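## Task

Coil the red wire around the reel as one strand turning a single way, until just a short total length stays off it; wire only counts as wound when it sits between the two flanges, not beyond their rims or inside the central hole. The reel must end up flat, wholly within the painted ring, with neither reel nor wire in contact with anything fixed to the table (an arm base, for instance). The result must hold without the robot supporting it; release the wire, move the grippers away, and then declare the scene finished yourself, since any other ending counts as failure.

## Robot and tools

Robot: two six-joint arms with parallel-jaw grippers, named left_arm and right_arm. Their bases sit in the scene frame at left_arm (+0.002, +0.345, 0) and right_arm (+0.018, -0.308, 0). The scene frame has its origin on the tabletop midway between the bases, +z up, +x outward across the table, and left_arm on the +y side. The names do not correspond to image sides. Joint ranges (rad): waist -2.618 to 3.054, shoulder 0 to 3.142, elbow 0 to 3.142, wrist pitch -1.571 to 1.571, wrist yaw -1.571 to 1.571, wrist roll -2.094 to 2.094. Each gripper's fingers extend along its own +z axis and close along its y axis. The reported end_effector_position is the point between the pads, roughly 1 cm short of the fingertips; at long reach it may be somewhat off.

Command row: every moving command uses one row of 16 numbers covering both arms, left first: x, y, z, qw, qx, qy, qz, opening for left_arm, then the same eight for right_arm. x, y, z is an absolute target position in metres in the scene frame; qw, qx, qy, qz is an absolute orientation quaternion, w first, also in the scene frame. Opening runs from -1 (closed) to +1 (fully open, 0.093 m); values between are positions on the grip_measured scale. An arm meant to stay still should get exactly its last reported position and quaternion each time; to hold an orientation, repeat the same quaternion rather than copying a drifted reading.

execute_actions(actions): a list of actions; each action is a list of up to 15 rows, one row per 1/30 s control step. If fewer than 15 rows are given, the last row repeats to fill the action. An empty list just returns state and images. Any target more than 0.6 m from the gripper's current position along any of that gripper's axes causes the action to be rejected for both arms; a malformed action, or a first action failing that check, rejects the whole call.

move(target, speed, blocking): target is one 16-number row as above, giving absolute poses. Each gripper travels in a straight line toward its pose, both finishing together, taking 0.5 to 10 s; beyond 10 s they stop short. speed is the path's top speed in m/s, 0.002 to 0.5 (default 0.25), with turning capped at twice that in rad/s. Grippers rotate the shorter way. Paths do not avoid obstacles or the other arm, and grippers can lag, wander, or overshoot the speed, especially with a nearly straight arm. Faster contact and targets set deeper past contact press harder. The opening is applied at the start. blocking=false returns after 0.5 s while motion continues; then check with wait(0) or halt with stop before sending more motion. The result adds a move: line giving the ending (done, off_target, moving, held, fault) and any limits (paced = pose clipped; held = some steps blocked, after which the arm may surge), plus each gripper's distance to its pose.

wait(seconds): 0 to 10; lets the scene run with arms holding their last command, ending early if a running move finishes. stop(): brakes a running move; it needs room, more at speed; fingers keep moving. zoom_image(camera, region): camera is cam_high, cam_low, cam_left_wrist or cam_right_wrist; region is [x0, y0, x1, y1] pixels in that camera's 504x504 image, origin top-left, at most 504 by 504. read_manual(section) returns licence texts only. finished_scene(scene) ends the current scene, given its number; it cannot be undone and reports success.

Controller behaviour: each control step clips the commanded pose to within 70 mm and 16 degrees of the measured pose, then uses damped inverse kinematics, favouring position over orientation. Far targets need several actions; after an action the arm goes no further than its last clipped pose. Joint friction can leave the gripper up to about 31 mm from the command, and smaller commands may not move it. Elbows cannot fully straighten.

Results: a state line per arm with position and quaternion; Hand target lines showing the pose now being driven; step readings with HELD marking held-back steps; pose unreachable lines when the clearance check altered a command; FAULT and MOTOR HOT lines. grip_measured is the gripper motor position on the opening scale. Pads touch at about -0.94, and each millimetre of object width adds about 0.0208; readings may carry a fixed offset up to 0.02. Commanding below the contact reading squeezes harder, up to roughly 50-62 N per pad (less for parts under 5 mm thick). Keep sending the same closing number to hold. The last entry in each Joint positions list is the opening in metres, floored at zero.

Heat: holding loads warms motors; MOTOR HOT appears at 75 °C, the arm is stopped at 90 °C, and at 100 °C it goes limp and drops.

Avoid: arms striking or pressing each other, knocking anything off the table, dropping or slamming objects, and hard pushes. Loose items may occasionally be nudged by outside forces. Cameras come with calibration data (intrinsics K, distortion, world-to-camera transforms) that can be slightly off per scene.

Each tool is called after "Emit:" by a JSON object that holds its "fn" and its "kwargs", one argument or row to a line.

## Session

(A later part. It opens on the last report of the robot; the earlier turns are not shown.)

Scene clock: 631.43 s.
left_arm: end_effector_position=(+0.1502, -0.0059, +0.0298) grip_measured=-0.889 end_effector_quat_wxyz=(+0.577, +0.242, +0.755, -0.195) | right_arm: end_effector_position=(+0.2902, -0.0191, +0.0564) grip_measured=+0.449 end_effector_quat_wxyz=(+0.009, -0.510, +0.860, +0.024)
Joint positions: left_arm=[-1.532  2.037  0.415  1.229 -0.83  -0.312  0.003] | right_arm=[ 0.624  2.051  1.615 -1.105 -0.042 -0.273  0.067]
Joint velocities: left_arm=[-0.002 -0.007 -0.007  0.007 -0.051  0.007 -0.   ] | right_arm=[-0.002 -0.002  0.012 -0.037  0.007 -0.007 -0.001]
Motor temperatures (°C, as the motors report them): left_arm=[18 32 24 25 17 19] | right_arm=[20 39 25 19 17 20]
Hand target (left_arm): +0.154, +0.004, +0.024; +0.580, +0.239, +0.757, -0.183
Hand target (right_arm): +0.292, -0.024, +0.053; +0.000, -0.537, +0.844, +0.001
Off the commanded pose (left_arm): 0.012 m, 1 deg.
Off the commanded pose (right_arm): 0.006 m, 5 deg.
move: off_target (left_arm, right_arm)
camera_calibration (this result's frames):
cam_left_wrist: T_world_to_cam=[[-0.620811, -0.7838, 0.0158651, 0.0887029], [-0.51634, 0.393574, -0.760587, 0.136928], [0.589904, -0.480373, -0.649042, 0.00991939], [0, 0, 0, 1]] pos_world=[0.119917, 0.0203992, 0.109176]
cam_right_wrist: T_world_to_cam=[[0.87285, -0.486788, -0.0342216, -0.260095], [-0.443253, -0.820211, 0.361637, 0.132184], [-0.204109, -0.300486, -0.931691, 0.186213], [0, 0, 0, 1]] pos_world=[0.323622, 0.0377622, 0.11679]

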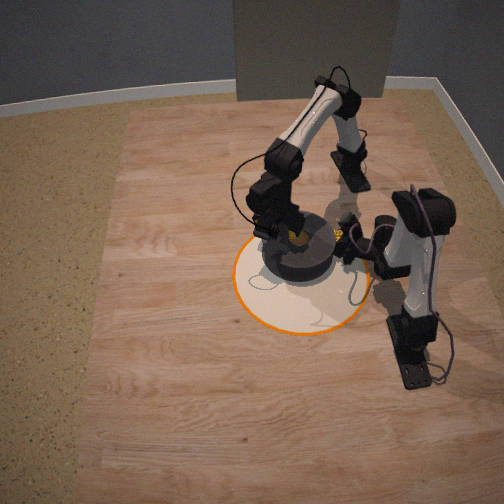

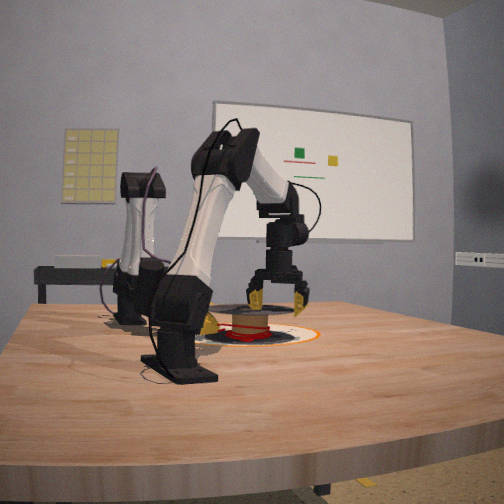

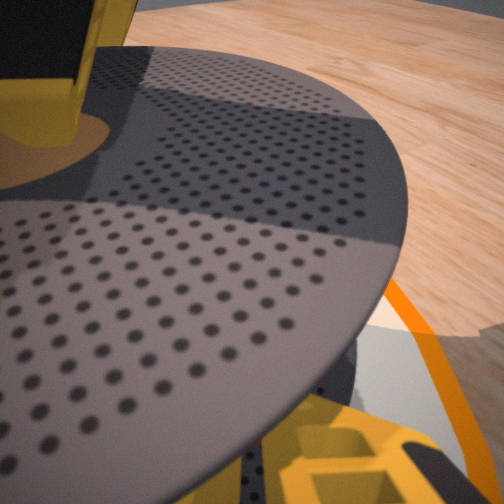

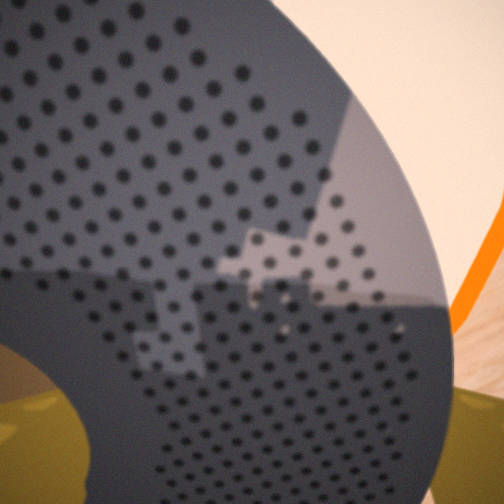

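Emit:
{"fn": "execute_actions", "kwargs": {
  "actions": [
    [[0.154,0.004,0.024,0.5806,0.2386,0.7566,-0.1831,-0.87,0.292,-0.024,0.053,0,-0.537,0.8434,0,0.42]],
    [[0.154,0.004,0.024,0.5806,0.2386,0.7566,-0.1831,-0.87,0.292,-0.024,0.053,0,-0.537,0.8434,0,0.42]]
  ]
}}

Emit:
{"fn": "zoom_image", "kwargs": {
  "camera": "cam_low",
  "region": [170,290,330,370]
}}

Scene clock: 632.87 s.
left_arm: end_effector_position=(+0.1502, -0.0059, +0.0298) grip_measured=-0.871 end_effector_quat_wxyz=(+0.577, +0.242, +0.755, -0.195) | right_arm: end_effector_position=(+0.2902, -0.0191, +0.0564) grip_measured=+0.449 end_effector_quat_wxyz=(+0.009, -0.511, +0.859, +0.024)
Joint positions: left_arm=[-1.532  2.037  0.415  1.229 -0.83  -0.311  0.003] | right_arm=[ 0.624  2.051  1.615 -1.105 -0.042 -0.274  0.067]
Joint velocities: left_arm=[ 0.002 -0.002 -0.007 -0.051 -0.022  0.066 -0.   ] | right_arm=[-0.002 -0.022 -0.007 -0.037 -0.007 -0.037 -0.   ]
Motor temperatures (°C, as the motors report them): left_arm=[18 32 24 25 17 19] | right_arm=[20 39 25 19 17 20]
Hand target (left_arm): +0.154, +0.004, +0.024; +0.580, +0.239, +0.757, -0.183
Hand target (right_arm): +0.292, -0.024, +0.053; +0.000, -0.536, +0.844, +0.001
Off the commanded pose (left_arm): 0.012 m, 1 deg.
Off the commanded pose (right_arm): 0.006 m, 5 deg.
Step readings (end_effector_position; steps 1 to 15: 1st action; 16 to 30: 2nd action):
0: left_arm (+0.1502, -0.0059, +0.0298) | right_arm (+0.2902, -0.0191, +0.0564)
1: left_arm (+0.1502, -0.0059, +0.0298) | right_arm (+0.2902, -0.0191, +0.0564)
2: left_arm (+0.1502, -0.0059, +0.0298) | right_arm (+0.2902, -0.0191, +0.0564)
4: left_arm (+0.1502, -0.0059, +0.0298) | right_arm (+0.2902, -0.0191, +0.0564)
8: left_arm (+0.1502, -0.0059, +0.0298) | right_arm (+0.2902, -0.0191, +0.0564)
15: left_arm (+0.1502, -0.0059, +0.0298) | right_arm (+0.2902, -0.0191, +0.0564)
16: left_arm (+0.1502, -0.0059, +0.0298) | right_arm (+0.2902, -0.0191, +0.0564)
17: left_arm (+0.1502, -0.0059, +0.0298) | right_arm (+0.2902, -0.0191, +0.0564)
19: left_arm (+0.1502, -0.0059, +0.0298) | right_arm (+0.2902, -0.0191, +0.0564)
23: left_arm (+0.1502, -0.0059, +0.0298) | right_arm (+0.2902, -0.0191, +0.0564)
30: end_effector_position above
camera_calibration (this result's frames):
cam_left_wrist: T_world_to_cam=[[-0.620892, -0.783743, 0.0154968, 0.0887263], [-0.516135, 0.39385, -0.760583, 0.136898], [0.589999, -0.480238, -0.649055, 0.00990637], [0, 0, 0, 1]] pos_world=[0.119903, 0.0203786, 0.109177]
cam_right_wrist: T_world_to_cam=[[0.873222, -0.486123, -0.0341914, -0.260192], [-0.442642, -0.820551, 0.361614, 0.132001], [-0.203844, -0.300634, -0.931701, 0.186134], [0, 0, 0, 1]] pos_world=[0.323577, 0.0377872, 0.116791]

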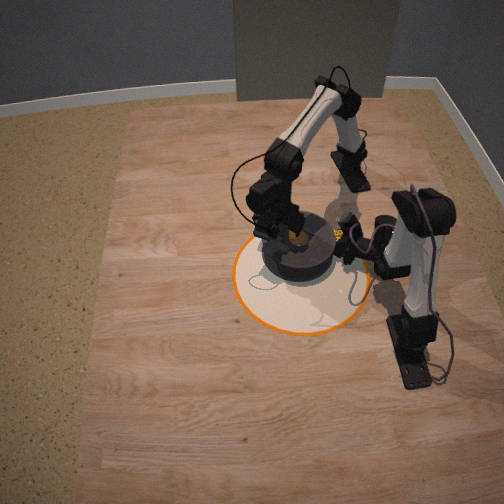

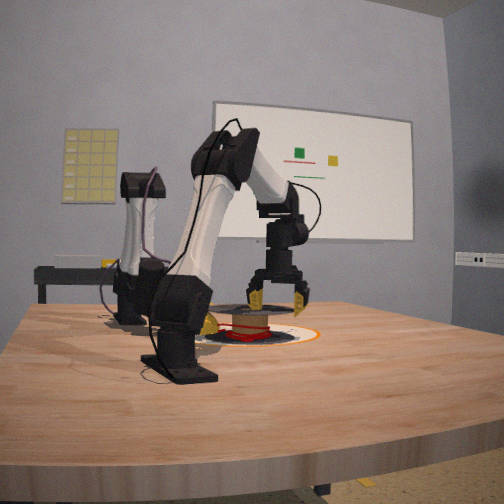

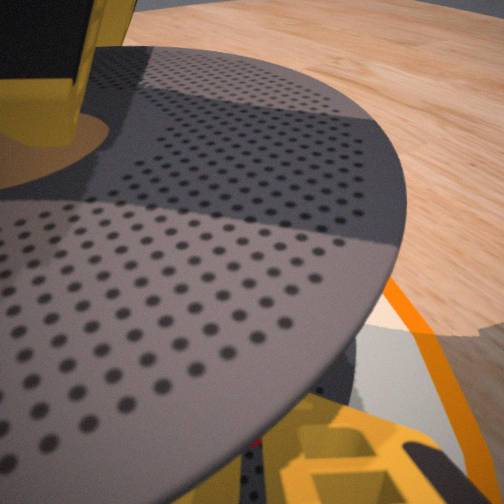

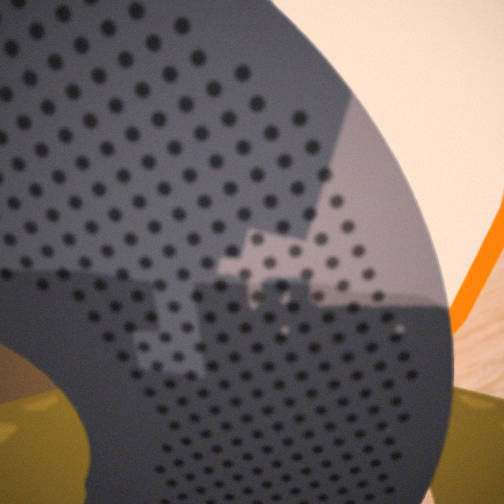

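Region (170, 290, 330, 370) of cam_low's 504x504 image, scaled by 3.150, with more detail than that image has.

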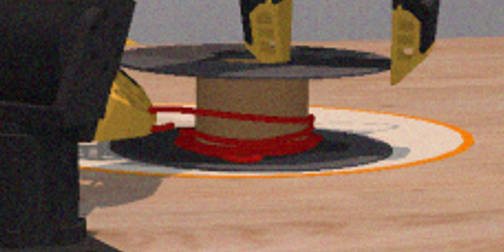

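Emit:
{"fn": "execute_actions", "kwargs": {
  "actions": [
    [[0.152,0.0,0.026,0.5806,0.2386,0.7566,-0.1831,-0.85,0.292,-0.024,0.053,0,-0.537,0.8434,0,0.42]],
    [[0.152,0.0,0.026,0.5806,0.2386,0.7566,-0.1831,-0.83,0.292,-0.024,0.053,0,-0.537,0.8434,0,0.42]]
  ]
}}

Emit:
{"fn": "zoom_image", "kwargs": {
  "camera": "cam_low",
  "region": [170,290,330,370]
}}

Scene clock: 634.17 s.
left_arm: end_effector_position=(+0.1499, -0.0061, +0.0294) grip_measured=-0.833 end_effector_quat_wxyz=(+0.576, +0.243, +0.755, -0.195) | right_arm: end_effector_position=(+0.2910, -0.0196, +0.0564) grip_measured=+0.449 end_effector_quat_wxyz=(+0.010, -0.518, +0.855, +0.021)
Joint positions: left_arm=[-1.532  2.037  0.415  1.228 -0.827 -0.311  0.005] | right_arm=[ 0.624  2.051  1.615 -1.104 -0.036 -0.291  0.067]
Joint velocities: left_arm=[-0.012  0.007 -0.012  0.007 -0.037 -0.037  0.001] | right_arm=[-0.002  0.007 -0.002 -0.037 -0.022  0.037 -0.001]
Motor temperatures (°C, as the motors report them): left_arm=[18 32 24 25 17 19] | right_arm=[20 40 25 19 17 20]
Hand target (left_arm): +0.152, -0.000, +0.026; +0.580, +0.239, +0.757, -0.183
Hand target (right_arm): +0.292, -0.024, +0.053; +0.000, -0.537, +0.844, +0.001
Off the commanded pose (left_arm): 0.007 m, 2 deg.
Off the commanded pose (right_arm): 0.006 m, 4 deg.
Step readings (end_effector_position; steps 1 to 15: 1st action; 16 to 30: 2nd action):
0: left_arm (+0.1502, -0.0059, +0.0298) | right_arm (+0.2902, -0.0191, +0.0564)
1: left_arm (+0.1502, -0.0059, +0.0298) | right_arm (+0.2902, -0.0191, +0.0564)
2: left_arm (+0.1502, -0.0059, +0.0298) | right_arm (+0.2903, -0.0192, +0.0564)
4: left_arm (+0.1501, -0.0060, +0.0298) | right_arm (+0.2903, -0.0192, +0.0564)
8: left_arm (+0.1500, -0.0060, +0.0297) | right_arm (+0.2903, -0.0192, +0.0564)
15: left_arm (+0.1500, -0.0061, +0.0297) | right_arm (+0.2903, -0.0192, +0.0564)
16: left_arm (+0.1499, -0.0062, +0.0297) | right_arm (+0.2905, -0.0191, +0.0564)
17: left_arm (+0.1499, -0.0062, +0.0296) | right_arm (+0.2907, -0.0193, +0.0564)
19: left_arm (+0.1499, -0.0061, +0.0295) | right_arm (+0.2909, -0.0195, +0.0564)
23: left_arm (+0.1499, -0.0061, +0.0294) | right_arm (+0.2910, -0.0196, +0.0564)
30: end_effector_position above
camera_calibration (this result's frames):
cam_left_wrist: T_world_to_cam=[[-0.622533, -0.782451, 0.0149573, 0.0887137], [-0.516042, 0.396054, -0.759501, 0.13652], [0.588348, -0.480533, -0.650334, 0.010013], [0, 0, 0, 1]] pos_world=[0.119786, 0.0201565, 0.108872]
cam_right_wrist: T_world_to_cam=[[0.881337, -0.471669, -0.0278177, -0.263608], [-0.430948, -0.826595, 0.361973, 0.128391], [-0.193726, -0.307032, -0.931773, 0.183043], [0, 0, 0, 1]] pos_world=[0.323117, 0.0379919, 0.116747]

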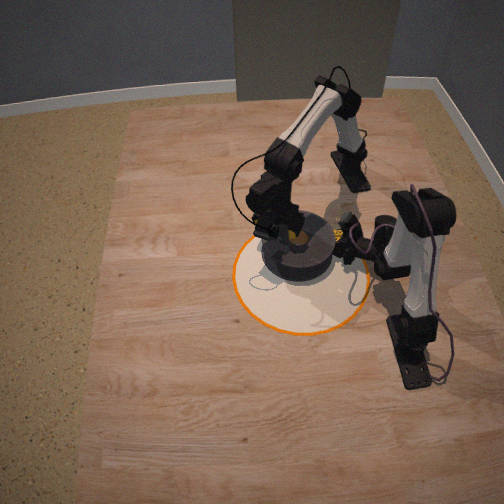

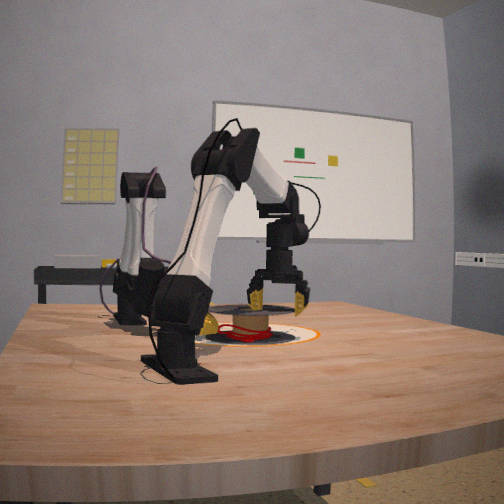

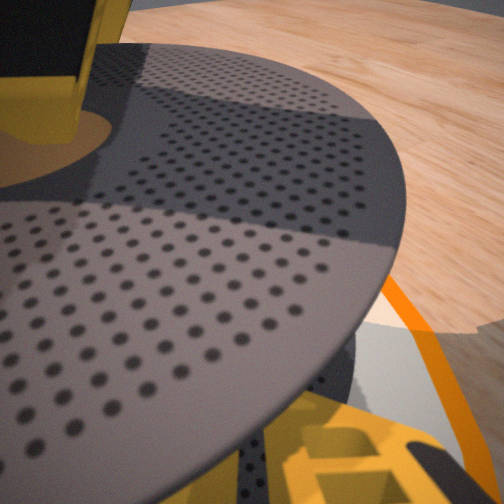

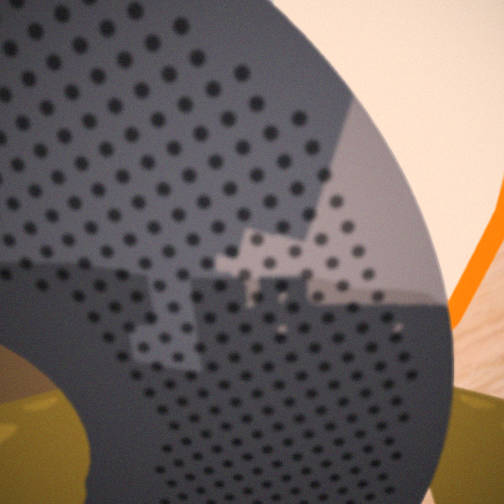

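Region (170, 290, 330, 370) of cam_low's 504x504 image, scaled by 3.150, with more detail than that image has.

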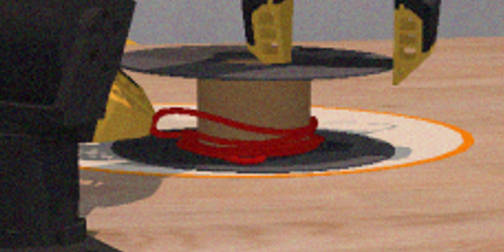

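Emit:
{"fn": "move", "kwargs": {
  "target": [0.125,0.014,0.032,0.5806,0.2386,0.7566,-0.1831,-0.6,0.292,-0.024,0.053,0,-0.537,0.8434,0,0.42],
  "speed": 0.04
}}

Emit:
{"fn": "zoom_image", "kwargs": {
  "camera": "cam_low",
  "region": [170,290,330,370]
}}

Scene clock: 636.03 s.
left_arm: end_effector_position=(+0.1267, +0.0095, +0.0284) grip_measured=-0.602 end_effector_quat_wxyz=(+0.579, +0.241, +0.757, -0.185) | right_arm: end_effector_position=(+0.2895, -0.0223, +0.0563) grip_measured=+0.449 end_effector_quat_wxyz=(+0.005, -0.529, +0.848, +0.018)
Joint positions: left_arm=[-1.632  2.003  0.367  1.18  -0.935 -0.377  0.016] | right_arm=[ 0.624  2.051  1.615 -1.117 -0.032 -0.317  0.067]
Joint velocities: left_arm=[ 0.007 -0.022  0.007 -0.007 -0.066 -0.066 -0.001] | right_arm=[ 0.002  0.007 -0.007  0.037 -0.007  0.007  0.   ]
Motor temperatures (°C, as the motors report them): left_arm=[18 32 24 25 17 19] | right_arm=[20 40 26 19 17 20]
Hand target (left_arm): +0.126, +0.014, +0.032; +0.581, +0.239, +0.757, -0.183
Hand target (right_arm): +0.292, -0.024, +0.053; +0.000, -0.537, +0.844, +0.000
Off the commanded pose (left_arm): 0.006 m, 0 deg.
Off the commanded pose (right_arm): 0.004 m, 2 deg.
move: done
camera_calibration (this result's frames):
cam_left_wrist: T_world_to_cam=[[-0.61032, -0.792151, 0.0026154, 0.0853273], [-0.517484, 0.396196, -0.758445, 0.117794], [0.599767, -0.464248, -0.651731, 0.0289331], [0, 0, 0, 1]] pos_world=[0.0956801, 0.0343548, 0.107973]
cam_right_wrist: T_world_to_cam=[[0.893277, -0.448748, -0.0261073, -0.266572], [-0.407683, -0.833261, 0.373458, 0.118051], [-0.189343, -0.322958, -0.927279, 0.179967], [0, 0, 0, 1]] pos_world=[0.320326, 0.036865, 0.115833]

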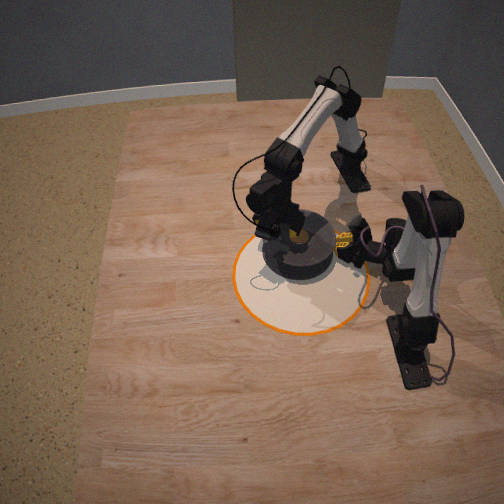

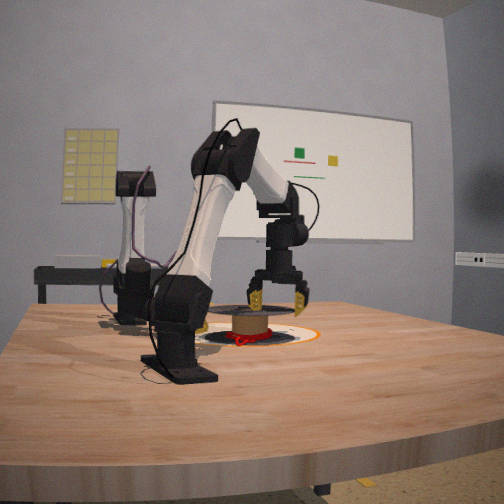

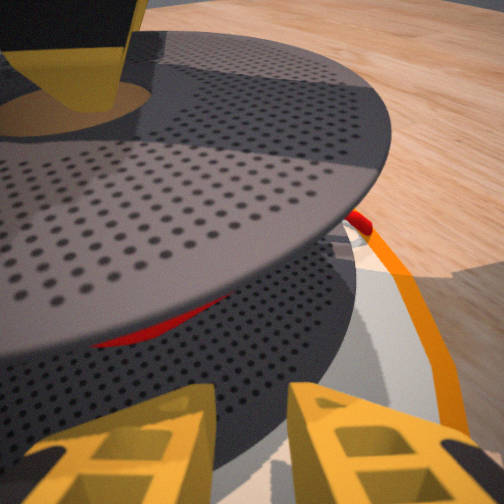

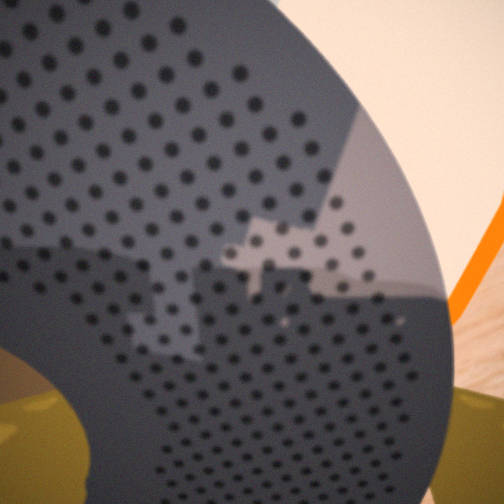

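Region (170, 290, 330, 370) of cam_low's 504x504 image, scaled by 3.150, with more detail than that image has.

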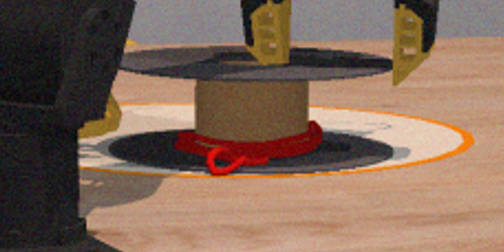

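Emit:
{"fn": "zoom_image", "kwargs": {
  "camera": "cam_low",
  "region": [210,315,290,355]
}}

Emit:
{"fn": "zoom_image", "kwargs": {
  "camera": "cam_left_wrist",
  "region": [290,170,410,270]
}}

Region (210, 315, 290, 355) of cam_low's 504x504 image, scaled by 6.300, with more detail than that image has.

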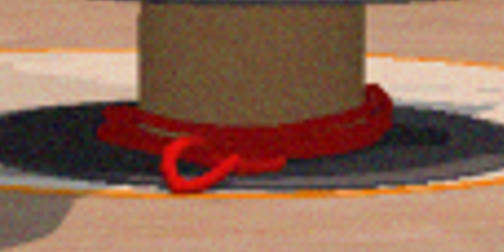

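Region (290, 170, 410, 270) of cam_left_wrist's 504x504 image, scaled by 4.200, with more detail than that image has.

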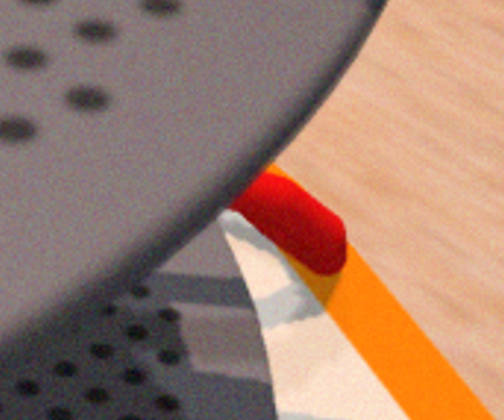

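Emit:
{"fn": "move", "kwargs": {
  "target": [0.07,0.06,0.10,0.5806,0.2386,0.7566,-0.1831,-0.6,0.292,-0.024,0.053,0,-0.537,0.8434,0,0.42],
  "speed": 0.2
}}

Emit:
{"fn": "move", "kwargs": {
  "target": [0.07,0.06,0.10,0.5806,0.2386,0.7566,-0.1831,-0.6,0.293,0.055,0.054,0,-0.574,0.819,0,0.42],
  "speed": 0.06
}}

Scene clock: 644.73 s.
left_arm: end_effector_position=(+0.0742, +0.0646, +0.0879) grip_measured=-0.602 end_effector_quat_wxyz=(+0.578, +0.249, +0.758, -0.171) | right_arm: end_effector_position=(+0.2895, -0.0223, +0.0563) grip_measured=+0.449 end_effector_quat_wxyz=(+0.005, -0.529, +0.848, +0.018)
Joint positions: left_arm=[-1.913  1.406  0.328  0.293 -1.173 -0.714  0.016] | right_arm=[ 0.624  2.051  1.615 -1.117 -0.032 -0.317  0.067]
Joint velocities: left_arm=[ 0.002 -0.017  0.002 -0.066 -0.007 -0.037  0.001] | right_arm=[ 0.022 -0.012  0.007  0.007 -0.051 -0.081 -0.   ]
Motor temperatures (°C, as the motors report them): left_arm=[18 32 24 25 17 19] | right_arm=[20 40 26 19 18 20]
Hand target (left_arm): +0.072, +0.061, +0.098; +0.580, +0.238, +0.757, -0.182
Hand target (right_arm): +0.292, -0.024, +0.053; +0.000, -0.537, +0.844, +0.000
Off the commanded pose (left_arm): 0.014 m, 2 deg.
Off the commanded pose (right_arm): 0.004 m, 2 deg.
move: off_target (left_arm)
camera_calibration (this result's frames):
cam_left_wrist: T_world_to_cam=[[-0.605947, -0.795025, -0.0276283, 0.099349], [-0.514744, 0.418331, -0.748356, 0.11141], [0.60652, -0.439243, -0.662721, 0.123641], [0, 0, 0, 1]] pos_world=[0.0425575, 0.0866869, 0.168058]
cam_right_wrist: T_world_to_cam=[[0.893277, -0.448748, -0.0261073, -0.266572], [-0.407683, -0.833261, 0.373458, 0.118051], [-0.189343, -0.322958, -0.927279, 0.179967], [0, 0, 0, 1]] pos_world=[0.320326, 0.036865, 0.115833]

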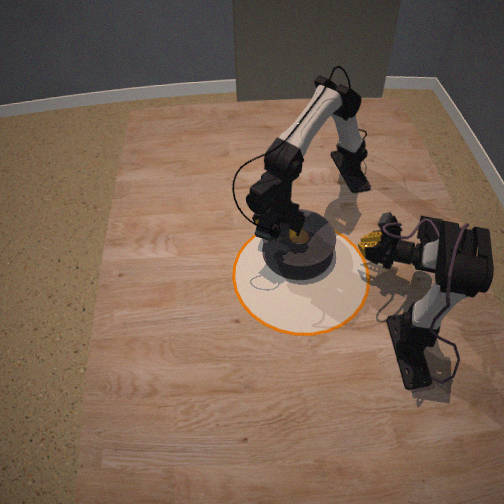

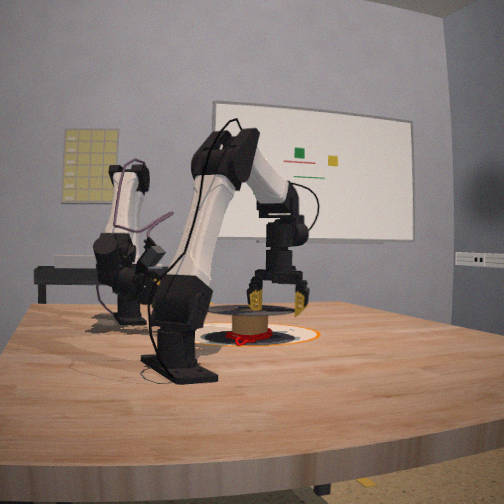

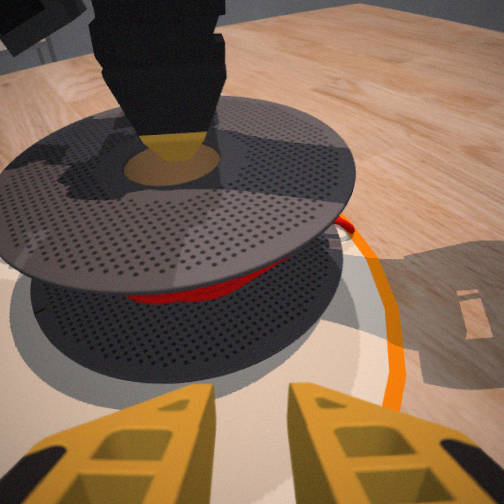

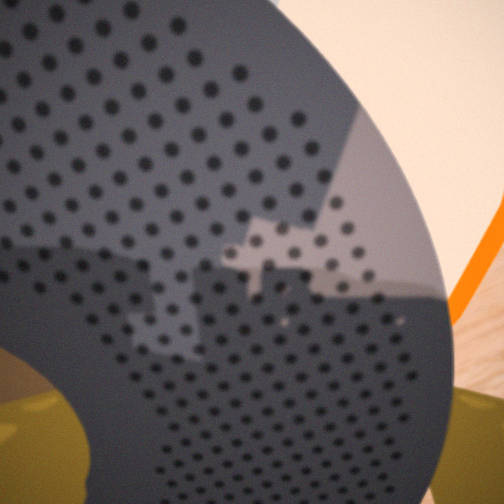

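Scene clock: 646.33 s.
left_arm: end_effector_position=(+0.0726, +0.0634, +0.0892) grip_measured=-0.602 end_effector_quat_wxyz=(+0.578, +0.250, +0.758, -0.171) | right_arm: end_effector_position=(+0.2917, +0.0536, +0.0562) grip_measured=+0.449 end_effector_quat_wxyz=(+0.000, -0.573, +0.819, +0.014)
Joint positions: left_arm=[-1.919  1.406  0.338  0.273 -1.176 -0.723  0.016] | right_arm=[ 0.74   2.316  2.04  -1.286 -0.026 -0.307  0.067]
Joint velocities: left_arm=[ 0.017 -0.002  0.002 -0.022  0.022  0.051 -0.001] | right_arm=[-0.012 -0.007  0.007 -0.022 -0.037  0.051  0.   ]
Motor temperatures (°C, as the motors report them): left_arm=[18 32 24 25 17 19] | right_arm=[20 40 26 19 18 20]
Hand target (left_arm): +0.070, +0.060, +0.100; +0.581, +0.239, +0.756, -0.183
Hand target (right_arm): +0.293, +0.054, +0.053; +0.001, -0.574, +0.819, -0.002
Off the commanded pose (left_arm): 0.012 m, 2 deg.
Off the commanded pose (right_arm): 0.003 m, 2 deg.
move: off_target (left_arm)
camera_calibration (this result's frames):
cam_left_wrist: T_world_to_cam=[[-0.606874, -0.794298, -0.0281999, 0.0974762], [-0.514252, 0.419467, -0.748059, 0.111896], [0.60601, -0.439476, -0.663033, 0.125048], [0, 0, 0, 1]] pos_world=[0.0409176, 0.0854444, 0.169365]
cam_right_wrist: T_world_to_cam=[[0.935559, -0.352375, -0.0237037, -0.252069], [-0.316964, -0.867353, 0.383709, 0.156948], [-0.155769, -0.351469, -0.92315, 0.196349], [0, 0, 0, 1]] pos_world=[0.316158, 0.116317, 0.115062]

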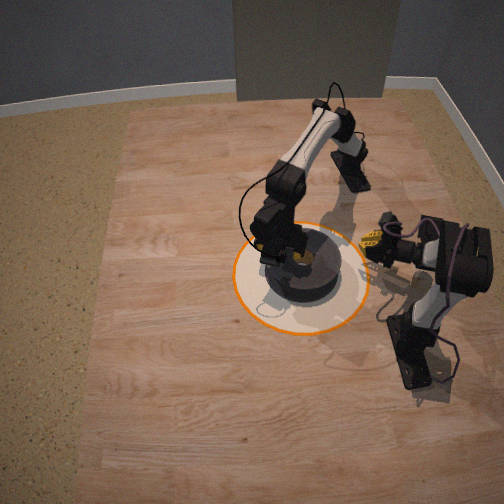

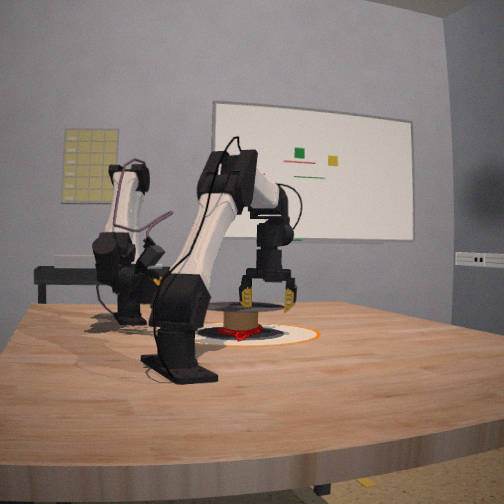

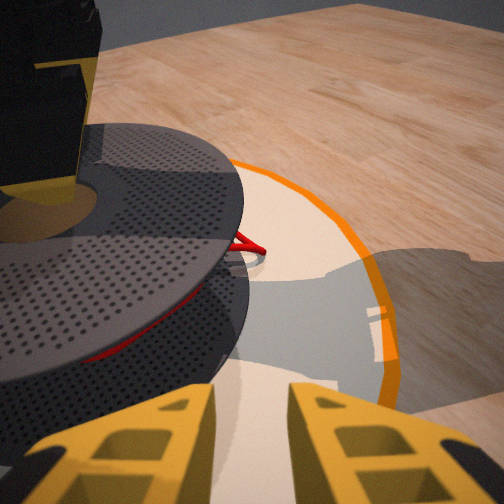

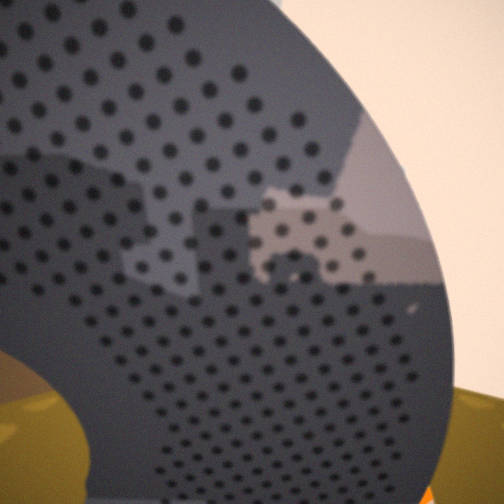

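Emit:
{"fn": "zoom_image", "kwargs": {
  "camera": "cam_left_wrist",
  "region": [200,200,300,300]
}}

Emit:
{"fn": "zoom_image", "kwargs": {
  "camera": "cam_low",
  "region": [180,290,320,360]
}}

Region (200, 200, 300, 300) of cam_left_wrist's 504x504 image, scaled by 5.040, with more detail than that image has.

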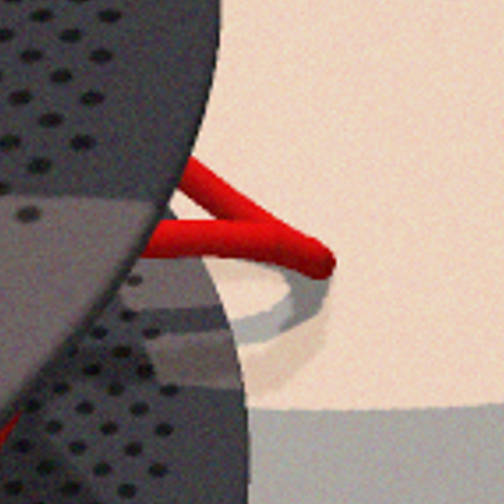

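Region (180, 290, 320, 360) of cam_low's 504x504 image, scaled by 3.600, with more detail than that image has.

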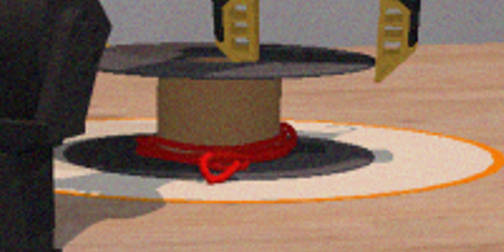

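Emit:
{"fn": "move", "kwargs": {
  "target": [0.07,-0.09,0.07,0.383,0.024,0.924,-0.01,0.1,0.279,-0.042,0.054,0,-0.3827,0.9239,0,0.42],
  "speed": 0.06
}}

Scene clock: 660.10 s.
left_arm: end_effector_position=(+0.0646, -0.0897, +0.0762) grip_measured=+0.098 end_effector_quat_wxyz=(+0.386, +0.023, +0.922, -0.018) | right_arm: end_effector_position=(+0.2778, -0.0325, +0.0562) grip_measured=+0.449 end_effector_quat_wxyz=(+0.000, -0.392, +0.920, +0.009)
Joint positions: left_arm=[-1.732  2.255  1.817 -1.195 -0.792 -1.682  0.05 ] | right_arm=[ 0.634  2.002  1.543 -1.104 -0.017  0.003  0.067]
Joint velocities: left_arm=[ 0.002  0.002  0.002  0.037  0.022 -0.007  0.001] | right_arm=[-0.012 -0.002 -0.012 -0.022  0.037 -0.037 -0.001]
Motor temperatures (°C, as the motors report them): left_arm=[18 31 25 24 17 19] | right_arm=[20 43 26 19 17 20]
Hand target (left_arm): +0.067, -0.089, +0.072; +0.382, +0.020, +0.924, -0.009
Hand target (right_arm): +0.278, -0.041, +0.055; -0.001, -0.383, +0.924, +0.002
Off the commanded pose (left_arm): 0.008 m, 1 deg.
Off the commanded pose (right_arm): 0.010 m, 2 deg.
move: done
camera_calibration (this result's frames):
cam_left_wrist: T_world_to_cam=[[-0.0888267, -0.995405, 0.0357538, -0.0856653], [-0.937292, 0.0713869, -0.341156, 0.127378], [0.337036, -0.0638155, -0.939327, 0.126143], [0, 0, 0, 1]] pos_world=[0.0692661, -0.0863149, 0.165007]
cam_right_wrist: T_world_to_cam=[[0.713462, -0.700454, -0.0183358, -0.219359], [-0.639439, -0.661568, 0.391722, 0.173725], [-0.286514, -0.267754, -0.919901, 0.202703], [0, 0, 0, 1]] pos_world=[0.325668, 0.0155549, 0.114393]

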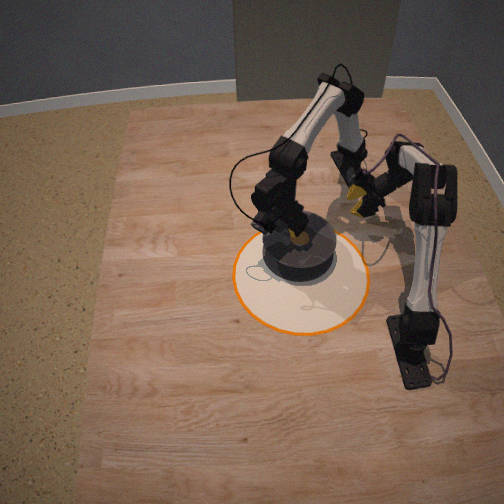

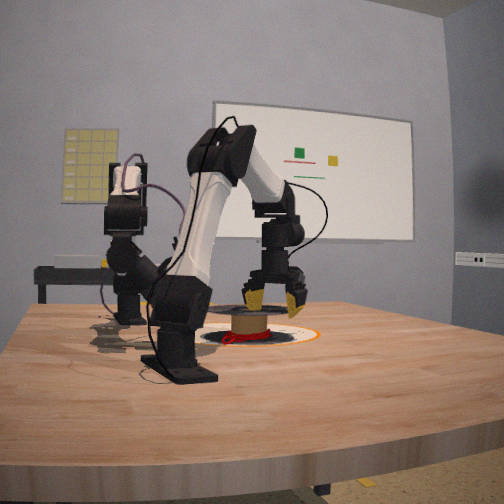

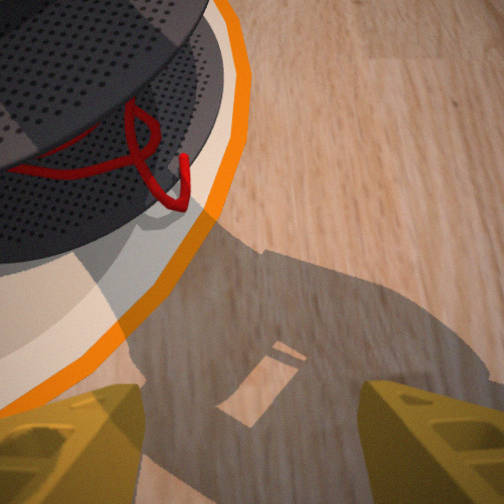

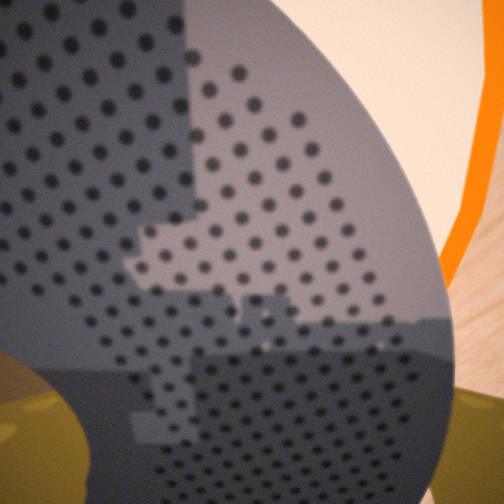

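Emit:
{"fn": "zoom_image", "kwargs": {
  "camera": "cam_left_wrist",
  "region": [60,60,260,260]
}}

Region (60, 60, 260, 260) of cam_left_wrist's 504x504 image, scaled by 2.520, with more detail than that image has.

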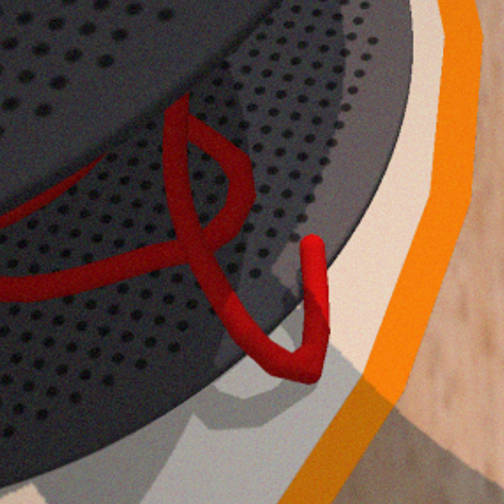

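Emit:
{"fn": "move", "kwargs": {
  "target": [0.075,-0.02,0.07,0.383,0.024,0.924,-0.01,0.1,0.243,-0.058,0.054,0,-0.0958,0.9954,0,0.42],
  "speed": 0.04
}}

Scene clock: 673.90 s.
left_arm: end_effector_position=(+0.0739, -0.0203, +0.0652) grip_measured=+0.098 end_effector_quat_wxyz=(+0.388, +0.031, +0.921, +0.000) | right_arm: end_effector_position=(+0.2481, -0.0574, +0.0563) grip_measured=+0.448 end_effector_quat_wxyz=(-0.001, -0.097, +0.995, -0.001)
Joint positions: left_arm=[-1.732  2.032  1.413 -1.055 -0.791 -1.681  0.05 ] | right_arm=[ 0.655  1.868  1.358 -1.063  0.     0.634  0.067]
Joint velocities: left_arm=[ 0.007  0.017 -0.017 -0.007 -0.022  0.037 -0.001] | right_arm=[-0.002 -0.012 -0.012  0.037 -0.037  0.066 -0.   ]
Motor temperatures (°C, as the motors report them): left_arm=[18 35 26 22 17 19] | right_arm=[20 44 25 19 17 20]
Hand target (left_arm): +0.076, -0.020, +0.069; +0.383, +0.024, +0.923, -0.010
Hand target (right_arm): +0.243, -0.058, +0.055; +0.000, -0.096, +0.995, -0.001
Off the commanded pose (left_arm): 0.005 m, 2 deg.
Off the commanded pose (right_arm): 0.006 m, 0 deg.
move: done
camera_calibration (this result's frames):
cam_left_wrist: T_world_to_cam=[[-0.0896333, -0.995964, -0.00472241, -0.0126777], [-0.935665, 0.0858296, -0.342293, 0.127601], [0.341317, -0.0262623, -0.939581, 0.117566], [0, 0, 0, 1]] pos_world=[0.0781284, -0.020491, 0.15408]
cam_right_wrist: T_world_to_cam=[[0.183812, -0.982961, 0.0000890604, -0.10145], [-0.900947, -0.168439, 0.399905, 0.230961], [-0.393076, -0.0735874, -0.916557, 0.225056], [0, 0, 0, 1]] pos_world=[0.315195, -0.0442571, 0.113923]

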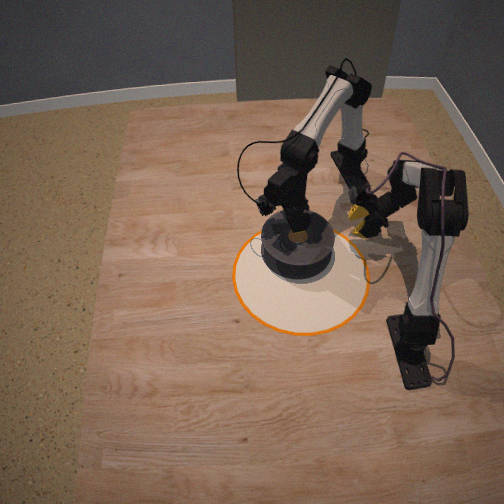

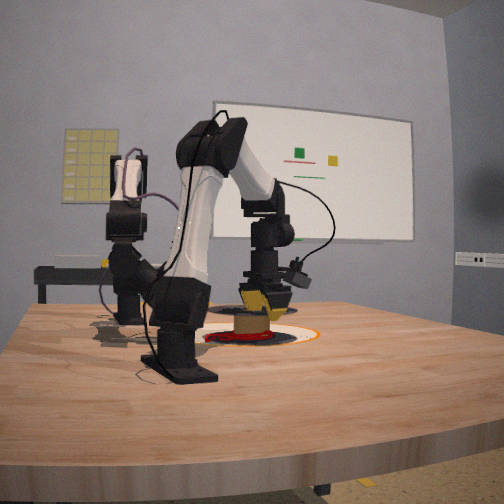

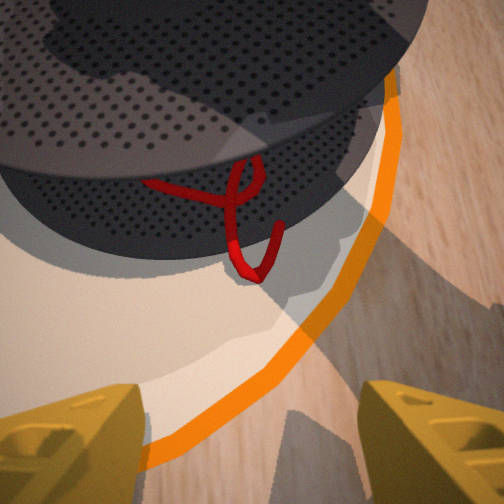

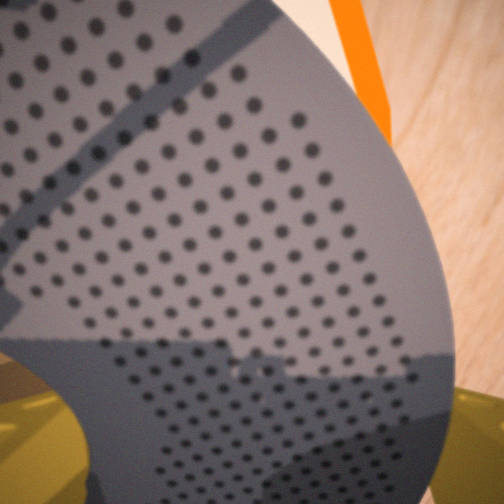

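Emit:
{"fn": "move", "kwargs": {
  "target": [0.123,-0.027,0.04,0.383,0.0,0.924,0.0,-0.2,0.243,-0.058,0.054,0,-0.0958,0.9954,0,0.42],
  "speed": 0.1
}}

Scene clock: 676.77 s.
left_arm: end_effector_position=(+0.1218, -0.0297, +0.0495) grip_measured=-0.198 end_effector_quat_wxyz=(+0.385, -0.003, +0.923, -0.007) | right_arm: end_effector_position=(+0.2480, -0.0574, +0.0562) grip_measured=+0.448 end_effector_quat_wxyz=(-0.001, -0.096, +0.995, -0.001)
Joint positions: left_arm=[-1.599  2.053  1.381 -0.884 -0.791 -1.572  0.036] | right_arm=[ 0.655  1.868  1.358 -1.063  0.     0.636  0.067]
Joint velocities: left_arm=[-0.012 -0.002  0.002 -0.022 -0.007 -0.022 -0.001] | right_arm=[-0.007 -0.007 -0.002 -0.066 -0.007 -0.051  0.   ]
Motor temperatures (°C, as the motors report them): left_arm=[18 35 26 22 17 19] | right_arm=[20 44 25 19 17 20]
Hand target (left_arm): +0.122, -0.028, +0.040; +0.383, +0.000, +0.924, -0.001
Hand target (right_arm): +0.243, -0.058, +0.054; -0.000, -0.096, +0.995, -0.000
Off the commanded pose (left_arm): 0.010 m, 1 deg.
Off the commanded pose (right_arm): 0.005 m, 0 deg.
move: done
camera_calibration (this result's frames):
cam_left_wrist: T_world_to_cam=[[-0.0328101, -0.998831, 0.0354983, -0.0268577], [-0.940713, 0.0188644, -0.338679, 0.166305], [0.337614, -0.0445058, -0.940232, 0.0860948], [0, 0, 0, 1]] pos_world=[0.126497, -0.0261319, 0.138227]
cam_right_wrist: T_world_to_cam=[[0.181561, -0.98338, 0.000322905, -0.100896], [-0.901228, -0.166262, 0.40018, 0.231019], [-0.393476, -0.0729483, -0.916436, 0.225031], [0, 0, 0, 1]] pos_world=[0.315064, -0.0443937, 0.11381]

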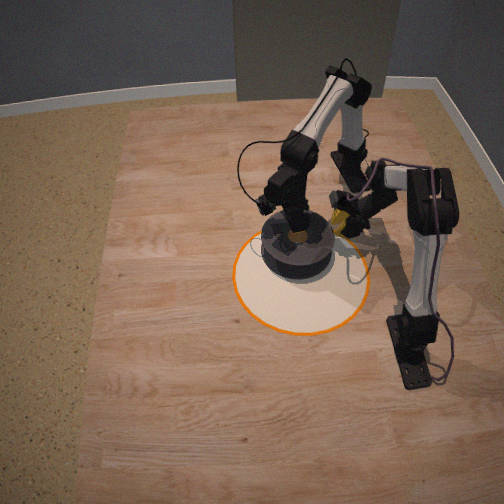

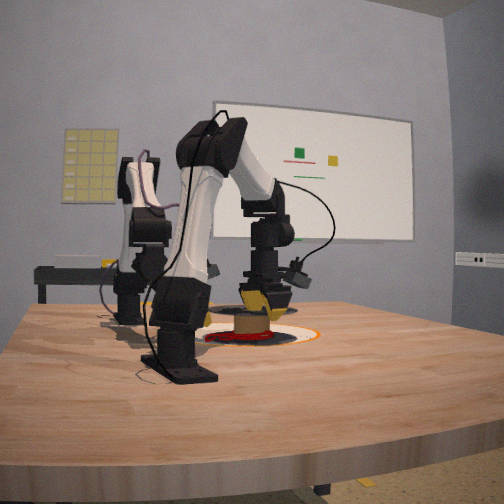

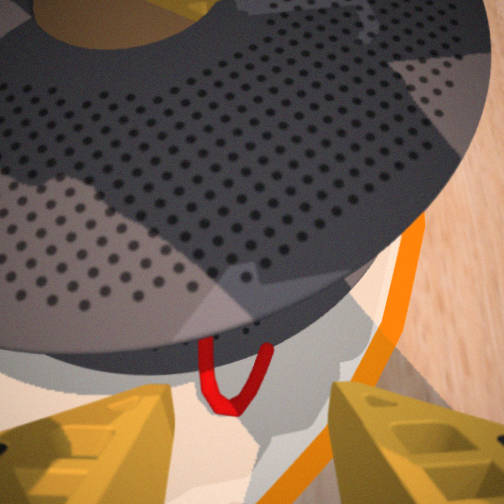

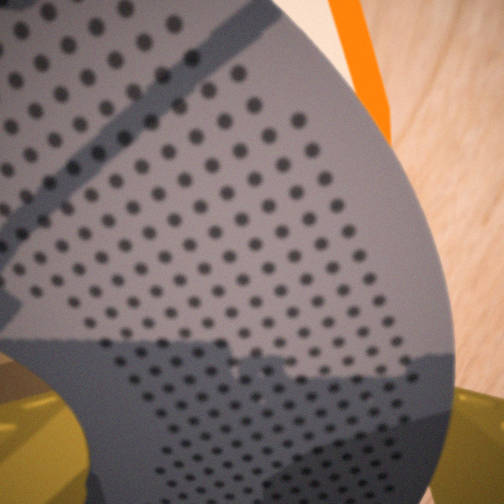

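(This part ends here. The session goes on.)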